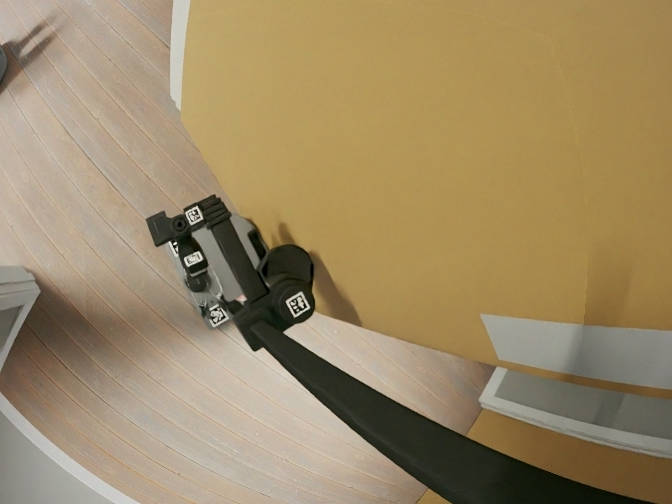

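execute_actions --actions '[{"r1":{"base":{"rotate_rad":0.04}},"r3":{"base":{"translate_m":-0.22}}}]' --cameras '[]'

execute_actions --actions '[{"r1":{"base":{"translate_m":-0.4}},"r3":{"base":{"rotate_rad":0.3}}}]' --cameras '[]'

execute_actions --actions '[{"r1":{"base":{"translate_m":-0.4},"joints":{"head_tilt_rad":-0.9}},"r3":{"base":{"translate_m":-0.2}}}]' --cameras '["r3_nav_camera","r1_nav_camera"]'

Scene clock: 157.83 s.
r1.base_odometry: x=-0.442 y=-1.486 heading=+2.013 (m, m, rad; r1's odometry frame)
r1.turned_by_wheels: +0.040 (rad since the last result)
r1.turned_by_imu: +0.041 (rad since the last result)
r1.base_tilt: forward=+0.2 right=+0.1 (deg)
r1.lidar_m: 2.06 2.13 2.21 2.12 1.57 1.12 1.15 1.25 1.53 2.24 2.32 2.15
r1.head_depth_mm: 915 993 1110 1255 1445 1511 1268 / 2944 3155 1203 1282 1445 1492 1252 / 2962 3232 3442 2409 1777 1490 1248 / 2959 3310 3438 2386 1812 1483 1245 / 2995 3323 3298 2321 1814 1469 1226 / 2908 3194 2778 2120 1787 1448 1223 / 2937 3189 1917 2027 1764 1446 1211
r1.base_status: done
r1.joint_positions: lift_m=+0.270 arm_m=-0.001 wrist_yaw_rad=+3.055 wrist_pitch_rad=-0.488 wrist_roll_rad=+0.016 gripper_m=+0.037 head_pan_rad=-3.133 head_tilt_rad=-0.594
r1.joint_status: not commanded
r1.motor_effort: left_wheel=-1(5) right_wheel=+1(4) lift_m=+25(25) arm_m=+0(0) wrist_yaw_rad=+0(1) wrist_pitch_rad=+6(6) wrist_roll_rad=+0(0) gripper_m=+0(0) head_pan_rad=-4(4) head_tilt_rad=-3(3) (%)
r1.hand_pose: x=-0.0026 y=+0.0698 z=+0.2677 quat_wxyz=(+0.202, +0.698, +0.140, +0.673) (m; r1's base frame)
r1.wrist_depth_mm: - - - - - - - / - - - - - - 996 / 783 823 - 809 787 778 787 / 639 636 636 642 640 629 639 / 529 542 - 554 547 525 525 / 470 - - - - 457 460 / - - - - 406 401 400
r2.base_odometry: x=-1.019 y=+1.158 heading=+0.246 (m, m, rad; r2's odometry frame)
r2.turned_by_wheels: +0.000 (rad since the last result)
r2.turned_by_imu: +0.000 (rad since the last result)
r2.base_tilt: forward=+1.1 right=+1.3 (deg)
r2.lidar_m: 3.54 1.45 1.01 0.95 0.98 0.60 0.56 0.57 0.74 2.18 2.23 2.92
r2.head_depth_mm: 3013 2362 1950 337 328 1259 1150 / 2985 2327 1960 314 319 1238 1149 / 3003 2343 1952 1669 317 1217 1144 / 2979 2331 1933 1654 1434 1261 1148 / 2976 2350 1933 1648 1442 1270 1147 / 2939 2334 1927 1649 1436 1271 1143 / 2950 2325 1927 1651 1435 1272 1145
r2.base_status: not commanded
r2.joint_positions: lift_m=+0.889 arm_m=+0.003 wrist_yaw_rad=+1.798 wrist_pitch_rad=-0.078 wrist_roll_rad=+0.018 gripper_m=+0.082 head_pan_rad=-0.007 head_tilt_rad=-0.889
r2.joint_status: not commanded
r2.on_its_own: gripper_m is held at +0.080, not at your +0.060, by its stall guard, which is not easing now
r2.motor_effort: left_wheel=-1(0) right_wheel=+3(2) lift_m=+34(34) arm_m=-4(2) wrist_yaw_rad=+1(1) wrist_pitch_rad=+15(15) wrist_roll_rad=+0(0) gripper_m=-24(23) head_pan_rad=+4(4) head_tilt_rad=-4(5) (%)
r2.hand_pose: x=+0.2257 y=-0.0907 z=+0.9841 quat_wxyz=(+0.458, +0.575, -0.422, +0.531) (m; r2's base frame)
r2.wrist_depth_mm: - - - - - - - / - - - - - - - / - - - 150 157 - - / - - 164 132 135 - - / - - 162 154 153 142 - / - - 163 143 141 141 - / - - 156 149 148 - -
r3.base_odometry: x=+2.624 y=+2.145 heading=-1.223 (m, m, rad; r3's odometry frame)
r3.turned_by_wheels: +0.000 (rad since the last result)
r3.turned_by_imu: +0.000 (rad since the last result)
r3.base_tilt: forward=+1.7 right=-0.7 (deg)
r3.lidar_m: 0.95 1.27 1.40 1.76 1.73 0.37 0.27 0.26 0.27 0.38 1.75 0.88
r3.head_depth_mm: 1703 1790 1604 1444 - 1184 1096 / 1481 1738 1600 1434 1318 1170 1106 / 1285 1607 1586 1444 1326 - 1086 / 420 508 637 858 1137 - - / 366 429 521 663 869 - - / 326 376 443 536 682 907 - / 296 332 383 454 551 706 972
r3.base_status: done
r3.joint_positions: lift_m=+0.310 arm_m=+0.000 wrist_yaw_rad=+3.080 wrist_pitch_rad=-0.346 wrist_roll_rad=+0.015 gripper_m=+0.037 head_pan_rad=-3.593 head_tilt_rad=-1.097
r3.joint_status: not commanded
r3.motor_effort: left_wheel=-8(25) right_wheel=-8(35) lift_m=+26(26) arm_m=-1(0) wrist_yaw_rad=+0(0) wrist_pitch_rad=+6(5) wrist_roll_rad=+0(0) gripper_m=+0(0) head_pan_rad=-3(4) head_tilt_rad=-1(1) (%)
r3.hand_pose: x=-0.0069 y=+0.0871 z=+0.3391 quat_wxyz=(+0.144, +0.705, +0.099, +0.687) (m; r3's base frame)
r3.wrist_depth_mm: - - - - - - - / - - - - - - - / - - - - - - - / 877 848 - 847 832 819 792 / 686 686 - 677 689 656 646 / 575 575 572 567 - 551 554 / 494 505 - - 482 477 476
pictures: none
No camera images: the call's "cameras" was empty. Leave "cameras" out to get every camera's image.

Scene clock: 160.83 s.
r1.base_odometry: x=-0.271 y=-1.847 heading=+2.013 (m, m, rad; r1's odometry frame)
r1.turned_by_wheels: +0.000 (rad since the last result)
r1.turned_by_imu: +0.001 (rad since the last result)
r1.base_tilt: forward=+0.2 right=+0.1 (deg)
r1.lidar_m: 2.46 2.56 2.36 2.06 0.99 0.74 3.04 0.92 0.95 2.25 2.33 2.56
r1.head_depth_mm: 2503 2517 2482 808 889 1050 1215 / 2620 2856 3111 2448 1789 1084 1202 / 2628 2851 3058 2416 1863 1495 1250 / 2687 2941 3170 2381 1829 1478 1244 / 2656 2879 3151 2331 1813 1464 1226 / 2627 2915 3066 2306 1716 1453 1225 / 1278 2791 2880 1549 1635 1442 1217
r1.base_status: done
r1.joint_positions: lift_m=+0.270 arm_m=-0.001 wrist_yaw_rad=+3.055 wrist_pitch_rad=-0.488 wrist_roll_rad=+0.016 gripper_m=+0.037 head_pan_rad=-3.133 head_tilt_rad=-0.594
r1.joint_status: not commanded
r1.motor_effort: left_wheel=-2(12) right_wheel=+1(4) lift_m=+25(25) arm_m=-1(0) wrist_yaw_rad=-1(1) wrist_pitch_rad=+6(6) wrist_roll_rad=-1(1) gripper_m=+0(0) head_pan_rad=-4(4) head_tilt_rad=-3(3) (%)
r1.hand_pose: x=-0.0026 y=+0.0698 z=+0.2677 quat_wxyz=(+0.202, +0.698, +0.140, +0.673) (m; r1's base frame)
r1.wrist_depth_mm: 921 - - - - - - / 897 - - - - - - / 787 793 - 771 786 780 780 / 645 646 638 627 641 633 627 / 543 545 - 545 549 529 527 / 469 - - - - 459 459 / - - - - 401 398 400
r2.base_odometry: x=-1.019 y=+1.158 heading=+0.246 (m, m, rad; r2's odometry frame)
r2.turned_by_wheels: +0.000 (rad since the last result)
r2.turned_by_imu: +0.000 (rad since the last result)
r2.base_tilt: forward=+1.1 right=+1.3 (deg)
r2.lidar_m: 3.55 1.44 1.01 0.95 0.97 0.60 0.56 0.57 0.74 2.18 2.24 2.93
r2.head_depth_mm: 2982 2373 1940 337 328 1261 1149 / 2979 2359 1943 314 318 1237 1146 / 2969 2360 1949 1653 318 1216 1145 / 2968 2355 1940 1653 1433 1259 1147 / 2962 2347 1931 1653 1439 1276 1141 / 2969 2331 1932 1645 1440 1268 1141 / 2933 2348 1916 1631 1435 1275 1139
r2.base_status: not commanded
r2.joint_positions: lift_m=+0.889 arm_m=+0.003 wrist_yaw_rad=+1.798 wrist_pitch_rad=-0.078 wrist_roll_rad=+0.018 gripper_m=+0.082 head_pan_rad=-0.007 head_tilt_rad=-0.889
r2.joint_status: not commanded
r2.on_its_own: gripper_m is held at +0.080, not at your +0.060, by its stall guard, which is not easing now
r2.motor_effort: left_wheel=-1(1) right_wheel=+2(2) lift_m=+34(34) arm_m=-4(4) wrist_yaw_rad=+1(2) wrist_pitch_rad=+15(15) wrist_roll_rad=+0(0) gripper_m=-23(23) head_pan_rad=+4(5) head_tilt_rad=-4(5) (%)
r2.hand_pose: x=+0.2257 y=-0.0907 z=+0.9841 quat_wxyz=(+0.458, +0.575, -0.422, +0.531) (m; r2's base frame)
r2.wrist_depth_mm: - - - - - - - / - - - - - - - / - - - 150 157 - - / - - 163 132 135 - - / - - 163 154 153 141 - / - - 164 143 141 141 - / - - 156 148 147 - -
r3.base_odometry: x=+2.624 y=+2.145 heading=-0.924 (m, m, rad; r3's odometry frame)
r3.turned_by_wheels: +0.300 (rad since the last result)
r3.turned_by_imu: +0.293 (rad since the last result)
r3.base_tilt: forward=+1.7 right=-0.7 (deg)
r3.lidar_m: 1.27 1.29 1.69 1.66 1.24 0.31 0.27 0.27 0.32 3.79 1.37 0.88
r3.head_depth_mm: 427 1409 1589 1461 - 1192 1102 / 383 484 664 1415 1316 1173 1102 / 350 430 559 790 1235 - 1084 / 321 387 489 658 884 - - / 299 351 432 562 777 - - / 289 322 389 491 663 974 - / - 300 353 435 563 809 1099
r3.base_status: done
r3.joint_positions: lift_m=+0.310 arm_m=+0.000 wrist_yaw_rad=+3.080 wrist_pitch_rad=-0.346 wrist_roll_rad=+0.015 gripper_m=+0.037 head_pan_rad=-3.593 head_tilt_rad=-1.097
r3.joint_status: not commanded
r3.motor_effort: left_wheel=-16(24) right_wheel=-2(5) lift_m=+27(26) arm_m=+0(0) wrist_yaw_rad=+0(0) wrist_pitch_rad=+5(5) wrist_roll_rad=+0(0) gripper_m=+0(0) head_pan_rad=-4(4) head_tilt_rad=-1(1) (%)
r3.hand_pose: x=-0.0069 y=+0.0871 z=+0.3391 quat_wxyz=(+0.144, +0.705, +0.099, +0.687) (m; r3's base frame)
r3.wrist_depth_mm: - - - - - - - / - - - - - - - / - - - - - - - / 857 848 - 831 825 821 807 / 454 692 - 672 695 655 648 / 424 570 567 566 - 546 547 / 407 498 - - 476 477 467
pictures: none
No camera images: the call's "cameras" was empty. Leave "cameras" out to get every camera's image.

Scene clock: 163.83 s.
r1.base_odometry: x=-0.099 y=-2.209 heading=+2.013 (m, m, rad; r1's odometry frame)
r1.turned_by_wheels: +0.000 (rad since the last result)
r1.turned_by_imu: +0.001 (rad since the last result)
r1.base_tilt: forward=+0.2 right=+0.1 (deg)
r1.lidar_m: 2.86 2.96 2.58 1.19 0.41 0.42 2.64 0.89 0.69 1.09 2.32 2.97
r1.head_depth_mm: 2312 2422 2072 1722 1430 793 1111 / 2354 2564 2045 1698 1463 1071 1115 / 2403 2546 2029 1692 1447 1264 - / 2471 2519 2013 1666 1433 1266 - / 2464 2446 1999 1653 1423 1245 - / 2457 2445 1939 1601 1416 1238 1137 / 2389 2429 1879 1421 1406 1230 1104
r1.base_status: done
r1.joint_positions: lift_m=+0.270 arm_m=-0.001 wrist_yaw_rad=+3.055 wrist_pitch_rad=-0.488 wrist_roll_rad=+0.016 gripper_m=+0.037 head_pan_rad=-3.133 head_tilt_rad=-0.889
r1.joint_status: all done
r1.motor_effort: left_wheel=-2(11) right_wheel=+1(4) lift_m=+25(25) arm_m=-1(1) wrist_yaw_rad=+0(1) wrist_pitch_rad=+6(6) wrist_roll_rad=-1(1) gripper_m=+0(1) head_pan_rad=-4(4) head_tilt_rad=-5(30) (%)
r1.hand_pose: x=-0.0026 y=+0.0698 z=+0.2677 quat_wxyz=(+0.202, +0.698, +0.140, +0.673) (m; r1's base frame)
r1.wrist_depth_mm: 352 509 - - - - - / 349 502 - - - - 994 / 382 533 - 782 775 772 790 / 418 504 632 634 647 644 623 / 486 506 - 543 542 525 524 / 473 - - - - 453 462 / - - - - 403 398 400
r2.base_odometry: x=-1.019 y=+1.158 heading=+0.246 (m, m, rad; r2's odometry frame)
r2.turned_by_wheels: +0.000 (rad since the last result)
r2.turned_by_imu: +0.000 (rad since the last result)
r2.base_tilt: forward=+1.1 right=+1.2 (deg)
r2.lidar_m: 3.54 1.45 1.01 0.96 0.98 0.60 0.56 0.57 0.74 2.19 2.23 2.91
r2.head_depth_mm: 3024 2368 1953 337 328 1265 1152 / 2981 2339 1952 314 319 1240 1154 / 2996 2349 1933 1661 318 1217 1148 / 2948 2356 1943 1651 1438 1255 1150 / 2963 2345 1932 1645 1436 1279 1148 / 2940 2339 1929 1649 1437 1277 1142 / 2972 2331 1930 1642 1435 1267 1139
r2.base_status: not commanded
r2.joint_positions: lift_m=+0.889 arm_m=+0.003 wrist_yaw_rad=+1.798 wrist_pitch_rad=-0.078 wrist_roll_rad=+0.018 gripper_m=+0.082 head_pan_rad=-0.007 head_tilt_rad=-0.889
r2.joint_status: not commanded
r2.on_its_own: gripper_m is held at +0.080, not at your +0.060, by its stall guard, which is not easing now
r2.motor_effort: left_wheel=-1(0) right_wheel=+2(2) lift_m=+34(34) arm_m=-3(4) wrist_yaw_rad=+2(1) wrist_pitch_rad=+15(15) wrist_roll_rad=+0(0) gripper_m=-23(23) head_pan_rad=+4(4) head_tilt_rad=-5(5) (%)
r2.hand_pose: x=+0.2257 y=-0.0907 z=+0.9841 quat_wxyz=(+0.458, +0.575, -0.422, +0.531) (m; r2's base frame)
r2.wrist_depth_mm: - - - - - - - / - - - - - - - / - - - 150 157 - - / - - 164 132 135 - - / - - 163 154 153 142 - / - - 163 143 141 141 - / - - 156 149 148 - -
r3.base_odometry: x=+2.504 y=+2.304 heading=-0.924 (m, m, rad; r3's odometry frame)
r3.turned_by_wheels: +0.000 (rad since the last result)
r3.turned_by_imu: +0.154 (rad since the last result)
r3.base_tilt: forward=+1.7 right=-0.8 (deg)
r3.lidar_m: 1.28 1.37 1.73 1.62 0.43 0.29 0.27 0.28 0.36 1.07 0.92 0.92
r3.head_depth_mm: 356 452 1511 1448 - 1185 1102 / 332 412 546 831 1319 1167 1100 / 311 382 491 689 1047 - 1082 / 299 352 445 600 806 - - / 289 328 407 535 752 - - / - 307 375 482 671 1023 - / - 296 348 437 586 889 1113
r3.base_status: translate_m off_target (by the wheels' count: -0.1996 of -0.2000)
r3.joint_positions: lift_m=+0.310 arm_m=+0.000 wrist_yaw_rad=+3.080 wrist_pitch_rad=-0.346 wrist_roll_rad=+0.015 gripper_m=+0.037 head_pan_rad=-3.595 head_tilt_rad=-1.097
r3.joint_status: not commanded
r3.on_its_own: left_wheel is at rest, and its effort (-59) is outside its rest range (-18 to +18); right_wheel is at rest, and its effort (-50) is outside its rest range (-18 to +18)
r3.motor_effort: left_wheel=-59(62) right_wheel=-50(51) lift_m=+27(27) arm_m=+0(0) wrist_yaw_rad=+0(1) wrist_pitch_rad=+5(6) wrist_roll_rad=+0(0) gripper_m=-1(0) head_pan_rad=-2(4) head_tilt_rad=-2(1) (%)
r3.hand_pose: x=-0.0070 y=+0.0871 z=+0.3391 quat_wxyz=(+0.144, +0.705, +0.099, +0.687) (m; r3's base frame)
r3.wrist_depth_mm: 932 - - - - - - / 950 - - - - - - / 653 - - - - - - / 377 859 - 838 839 814 802 / 369 679 - 671 690 662 645 / 359 550 571 569 - 550 547 / 351 491 - - 479 473 471
pictures: r1_nav_camera (sideways: a quarter turn counterclockwise sets it upright), r3_nav_camera (sideways: a quarter turn counterclockwise sets it upright)
camera_calibration (this result's frames):
r1_nav_camera: T_world_to_cam=[[-0.798033, -0.04576, 0.600874, -0.736662], [-0.0632642, 0.997965, -0.00802166, 0.0657085], [-0.599284, -0.0444154, -0.799303, 1.00192], [0, 0, 0, 1]] pos_world=[0.0167137, -0.0547836, 1.24401]
r3_nav_camera: T_world_to_cam=[[-0.802206, 0.43819, 0.405531, -0.478343], [0.459189, 0.88693, -0.0500066, 0.114942], [-0.38159, 0.1461, -0.912712, 1.14281], [0, 0, 0, 1]] pos_world=[-0.000426387, -0.0593048, 1.24278]
Images, in order (width x height): r1_nav_camera 672x504, r3_nav_camera 672x504.

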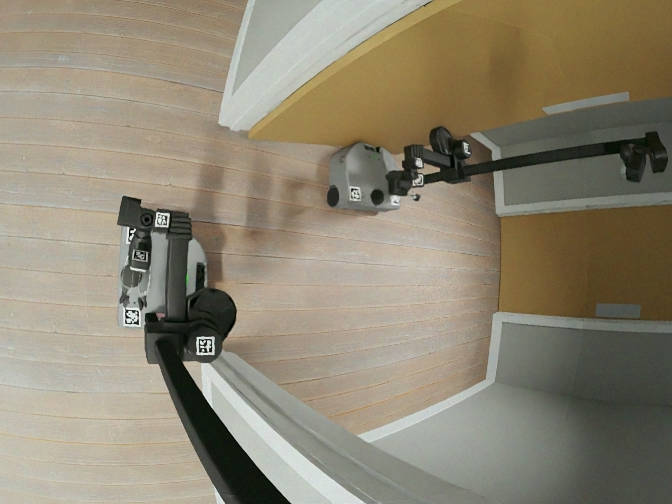

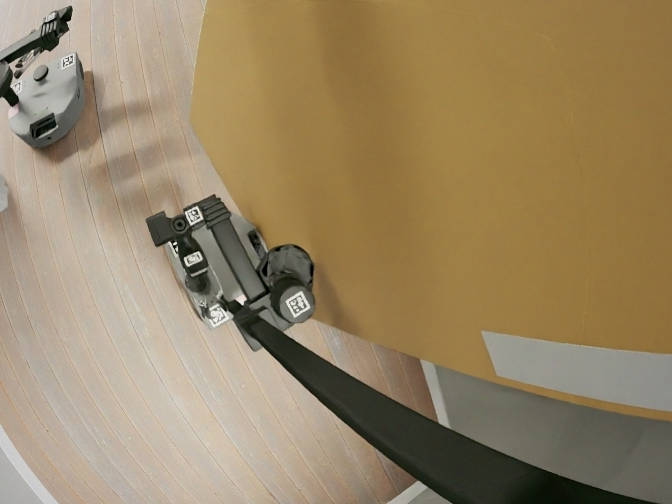

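execute_actions --actions '[{"r1":{"base":{"rotate_rad":-0.12}},"r3":{"base":{"translate_m":0.002},"joints":{"head_pan_rad":-0.5,"head_tilt_rad":-1.2}}}]' --cameras '[]'

execute_actions --actions '[{"r1":{"base":{"translate_m":-0.5},"joints":{"head_tilt_rad":-1.2}}}]' --cameras '["r3_nav_camera","r1_nav_camera"]'

Scene clock: 173.77 s.
r1.base_odometry: x=-0.099 y=-2.209 heading=+1.893 (m, m, rad; r1's odometry frame)
r1.turned_by_wheels: -0.120 (rad since the last result)
r1.turned_by_imu: -0.117 (rad since the last result)
r1.base_tilt: forward=+0.2 right=+0.1 (deg)
r1.lidar_m: 2.86 2.89 2.58 2.07 0.48 0.41 2.35 1.05 0.69 0.73 2.27 2.84
r1.head_depth_mm: 1892 1890 1915 1676 662 868 1154 / 2328 2388 2038 1695 1455 929 1132 / 2408 2522 2032 1688 1440 1268 - / 2388 2496 2003 1671 1440 1263 - / 2466 2449 1993 1647 1417 1245 - / 2439 2441 1961 1654 1410 1237 1135 / 2428 2389 1939 1569 1398 1228 1102
r1.base_status: done
r1.joint_positions: lift_m=+0.270 arm_m=-0.001 wrist_yaw_rad=+3.055 wrist_pitch_rad=-0.488 wrist_roll_rad=+0.016 gripper_m=+0.037 head_pan_rad=-3.133 head_tilt_rad=-0.889
r1.joint_status: not commanded
r1.motor_effort: left_wheel=+1(8) right_wheel=-1(4) lift_m=+25(25) arm_m=+0(0) wrist_yaw_rad=+0(1) wrist_pitch_rad=+6(6) wrist_roll_rad=-1(1) gripper_m=+0(0) head_pan_rad=-4(4) head_tilt_rad=-5(5) (%)
r1.hand_pose: x=-0.0026 y=+0.0698 z=+0.2677 quat_wxyz=(+0.202, +0.698, +0.140, +0.673) (m; r1's base frame)
r1.wrist_depth_mm: 440 652 - - - - - / 417 645 - 975 - - - / 387 647 - 784 800 786 772 / 396 592 639 637 628 629 624 / 429 534 - 549 547 532 523 / 460 - - - - 460 462 / - - - - 400 401 402
r2.base_odometry: x=-1.019 y=+1.158 heading=+0.246 (m, m, rad; r2's odometry frame)
r2.turned_by_wheels: +0.000 (rad since the last result)
r2.turned_by_imu: +0.000 (rad since the last result)
r2.base_tilt: forward=+1.1 right=+1.4 (deg)
r2.lidar_m: 3.56 1.45 1.01 0.95 0.98 0.60 0.56 0.57 0.74 2.19 2.23 2.93
r2.head_depth_mm: 2979 2363 1948 337 328 1265 1153 / 3007 2333 1937 314 319 1239 1142 / 3011 2348 1941 1650 318 1221 1150 / 2955 2365 1938 1651 1437 1260 1149 / 2946 2345 1944 1664 1441 1277 1142 / 2956 2330 1938 1656 1435 1268 1146 / 2927 2332 1920 1649 1435 1270 1142
r2.base_status: not commanded
r2.joint_positions: lift_m=+0.889 arm_m=+0.003 wrist_yaw_rad=+1.798 wrist_pitch_rad=-0.078 wrist_roll_rad=+0.018 gripper_m=+0.082 head_pan_rad=-0.007 head_tilt_rad=-0.889
r2.joint_status: not commanded
r2.on_its_own: gripper_m is held at +0.080, not at your +0.060, by its stall guard, which is not easing now
r2.motor_effort: left_wheel=-1(1) right_wheel=+2(2) lift_m=+34(34) arm_m=-4(3) wrist_yaw_rad=+1(2) wrist_pitch_rad=+15(15) wrist_roll_rad=+0(0) gripper_m=-23(23) head_pan_rad=+4(4) head_tilt_rad=-4(5) (%)
r2.hand_pose: x=+0.2257 y=-0.0907 z=+0.9841 quat_wxyz=(+0.458, +0.575, -0.422, +0.531) (m; r2's base frame)
r2.wrist_depth_mm: - - - - - - - / - - - - - - - / - - - 151 156 - - / - - 163 132 135 - - / - - 163 154 153 142 - / - - 163 143 141 141 - / - - 156 149 148 - -
r3.base_odometry: x=+2.505 y=+2.302 heading=-0.924 (m, m, rad; r3's odometry frame)
r3.turned_by_wheels: +0.000 (rad since the last result)
r3.turned_by_imu: +0.001 (rad since the last result)
r3.base_tilt: forward=+1.7 right=-0.7 (deg)
r3.lidar_m: 1.28 1.37 1.73 1.63 0.43 0.29 0.27 0.28 0.36 1.07 0.92 0.92
r3.head_depth_mm: 948 1161 1473 1361 1264 1190 1033 / 1107 1279 1452 1377 1270 - - / 1351 1580 1510 1371 1274 1208 - / 1469 1638 1500 1389 1282 1201 - / 1397 1616 1503 1382 1284 1190 1112 / 1342 1588 1534 1402 1281 1194 1121 / 1279 1540 1516 1387 1293 1191 1119
r3.base_status: done
r3.joint_positions: lift_m=+0.310 arm_m=+0.000 wrist_yaw_rad=+3.080 wrist_pitch_rad=-0.346 wrist_roll_rad=+0.015 gripper_m=+0.037 head_pan_rad=-0.507 head_tilt_rad=-1.186
r3.joint_status: all done
r3.motor_effort: left_wheel=-8(49) right_wheel=-8(45) lift_m=+27(26) arm_m=-1(0) wrist_yaw_rad=+0(1) wrist_pitch_rad=+6(6) wrist_roll_rad=+0(0) gripper_m=+0(0) head_pan_rad=+4(57) head_tilt_rad=-5(12) (%)
r3.hand_pose: x=-0.0070 y=+0.0871 z=+0.3391 quat_wxyz=(+0.144, +0.705, +0.099, +0.687) (m; r3's base frame)
r3.wrist_depth_mm: 946 - - - - - - / 972 - - - - - - / 659 - - - - - - / 376 865 - 833 819 810 807 / 367 680 - 667 692 658 655 / 359 551 574 561 - 557 541 / 350 491 - - 481 472 475
pictures: none
No camera images: the call's "cameras" was empty. Leave "cameras" out to get every camera's image.

Scene clock: 177.00 s.
r1.base_odometry: x=+0.059 y=-2.683 heading=+1.893 (m, m, rad; r1's odometry frame)
r1.turned_by_wheels: +0.000 (rad since the last result)
r1.turned_by_imu: +0.001 (rad since the last result)
r1.base_tilt: forward=+0.2 right=+0.2 (deg)
r1.lidar_m: 3.34 3.40 0.25 0.25 0.83 1.04 2.14 2.11 0.66 0.65 0.69 2.93
r1.head_depth_mm: 1788 1681 1542 1409 1316 1186 617 / 1875 1682 1532 1398 1293 1171 828 / 1864 1682 1507 1389 1319 - 1096 / 1850 1654 1503 1371 - - 1105 / 1840 1653 1486 1368 1293 - 1099 / 1800 1630 1483 1364 1262 - 1088 / 1783 1608 1472 1345 1253 1159 1084
r1.base_status: done
r1.joint_positions: lift_m=+0.270 arm_m=-0.001 wrist_yaw_rad=+3.055 wrist_pitch_rad=-0.488 wrist_roll_rad=+0.016 gripper_m=+0.037 head_pan_rad=-3.133 head_tilt_rad=-1.186
r1.joint_status: all done
r1.motor_effort: left_wheel=+1(7) right_wheel=-1(5) lift_m=+25(25) arm_m=+1(0) wrist_yaw_rad=+0(0) wrist_pitch_rad=+6(6) wrist_roll_rad=+0(1) gripper_m=-1(0) head_pan_rad=-3(3) head_tilt_rad=-6(32) (%)
r1.hand_pose: x=-0.0026 y=+0.0698 z=+0.2677 quat_wxyz=(+0.202, +0.698, +0.140, +0.673) (m; r1's base frame)
r1.wrist_depth_mm: 733 767 819 643 274 278 - / 802 827 877 703 300 319 - / 794 768 - 713 328 713 767 / 636 633 636 610 379 613 632 / 530 545 - 529 441 531 534 / 477 - - - - 455 459 / - - - - 410 401 405
r2.base_odometry: x=-1.019 y=+1.158 heading=+0.246 (m, m, rad; r2's odometry frame)
r2.turned_by_wheels: +0.000 (rad since the last result)
r2.turned_by_imu: +0.000 (rad since the last result)
r2.base_tilt: forward=+1.1 right=+1.3 (deg)
r2.lidar_m: 3.56 1.45 1.01 0.95 0.98 0.60 0.56 0.57 0.74 2.18 2.23 2.91
r2.head_depth_mm: 2983 2359 1947 337 328 1261 1155 / 2998 2361 1963 314 319 1241 1152 / 3007 2368 1945 1661 317 1220 1148 / 2957 2356 1927 1652 1438 1254 1143 / 2959 2356 1934 1659 1434 1272 1148 / 2951 2353 1923 1643 1445 1272 1140 / 2929 2323 1933 1645 1444 1272 1143
r2.base_status: not commanded
r2.joint_positions: lift_m=+0.889 arm_m=+0.003 wrist_yaw_rad=+1.798 wrist_pitch_rad=-0.078 wrist_roll_rad=+0.018 gripper_m=+0.082 head_pan_rad=-0.007 head_tilt_rad=-0.889
r2.joint_status: not commanded
r2.on_its_own: gripper_m is held at +0.080, not at your +0.060, by its stall guard, which is not easing now
r2.motor_effort: left_wheel=-1(1) right_wheel=+2(2) lift_m=+34(34) arm_m=-3(4) wrist_yaw_rad=+2(1) wrist_pitch_rad=+15(15) wrist_roll_rad=+0(0) gripper_m=-23(23) head_pan_rad=+5(5) head_tilt_rad=-5(5) (%)
r2.hand_pose: x=+0.2257 y=-0.0907 z=+0.9841 quat_wxyz=(+0.458, +0.575, -0.422, +0.531) (m; r2's base frame)
r2.wrist_depth_mm: - - - - - - - / - - - - - - - / - - - 150 157 - - / - - 163 133 136 - - / - - 163 154 153 141 - / - - 163 142 141 141 - / - - 156 148 149 - -
r3.base_odometry: x=+2.505 y=+2.302 heading=-0.924 (m, m, rad; r3's odometry frame)
r3.turned_by_wheels: +0.000 (rad since the last result)
r3.turned_by_imu: +0.001 (rad since the last result)
r3.base_tilt: forward=+1.8 right=-0.8 (deg)
r3.lidar_m: 1.28 1.37 1.73 1.62 0.43 0.29 0.27 0.28 0.36 3.82 0.66 0.74
r3.head_depth_mm: 885 1160 1451 1218 1276 1181 1035 / 1084 953 953 1208 1273 - - / 1361 1418 1262 1244 1276 1213 - / 1462 1628 1505 1366 1269 1208 - / 1395 1614 1512 1386 1269 1195 1118 / 1347 1604 1508 1399 1284 1193 1121 / 1281 1539 1511 1400 1291 1195 1117
r3.base_status: not commanded
r3.joint_positions: lift_m=+0.310 arm_m=+0.000 wrist_yaw_rad=+3.080 wrist_pitch_rad=-0.346 wrist_roll_rad=+0.015 gripper_m=+0.037 head_pan_rad=-0.507 head_tilt_rad=-1.186
r3.joint_status: not commanded
r3.motor_effort: left_wheel=-8(9) right_wheel=-9(8) lift_m=+27(26) arm_m=+0(0) wrist_yaw_rad=+0(0) wrist_pitch_rad=+5(6) wrist_roll_rad=+0(0) gripper_m=+0(0) head_pan_rad=+4(4) head_tilt_rad=-6(6) (%)
r3.hand_pose: x=-0.0070 y=+0.0871 z=+0.3391 quat_wxyz=(+0.144, +0.705, +0.099, +0.687) (m; r3's base frame)
r3.wrist_depth_mm: 944 - - - - - - / 951 - - - - - - / 663 - - - - - - / 377 856 - 834 819 827 802 / 368 688 - 668 682 653 656 / 360 551 570 560 - 544 544 / 351 489 - - 477 473 470
pictures: r1_nav_camera (sideways: a quarter turn counterclockwise sets it upright), r3_nav_camera (sideways: a quarter turn counterclockwise sets it upright)
camera_calibration (this result's frames):
r1_nav_camera: T_world_to_cam=[[-0.938743, -0.046767, 0.34143, -0.397853], [-0.0583419, 0.998015, -0.0237056, 0.086091], [-0.339644, -0.0421731, -0.939608, 1.18266], [0, 0, 0, 1]] pos_world=[0.0332253, -0.0546499, 1.24912]
r3_nav_camera: T_world_to_cam=[[0.80551, -0.496728, 0.323133, -0.380834], [-0.51038, -0.858629, -0.0476231, 0.117748], [0.301107, -0.12656, -0.945155, 1.18077], [0, 0, 0, 1]] pos_world=[0.0113241, 0.0613688, 1.24468]
Images, in order (width x height): r1_nav_camera 672x504, r3_nav_camera 672x504.

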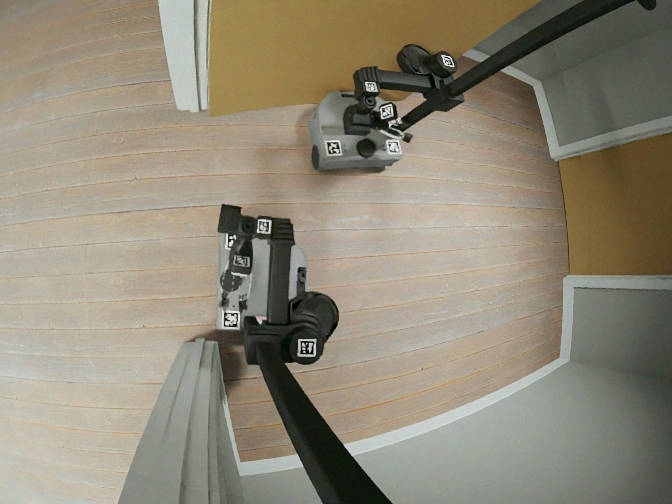

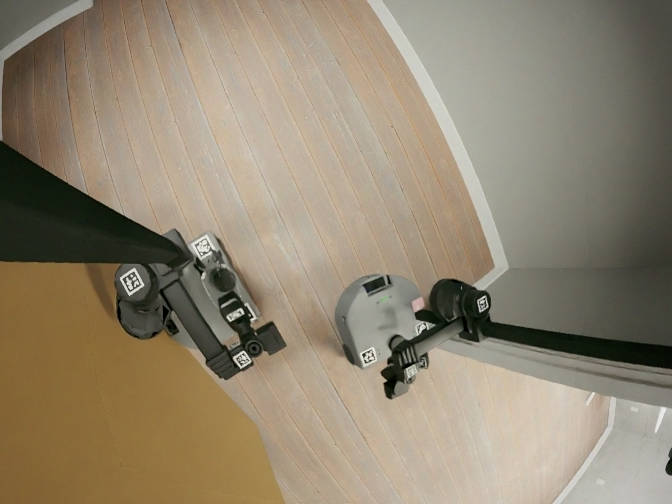

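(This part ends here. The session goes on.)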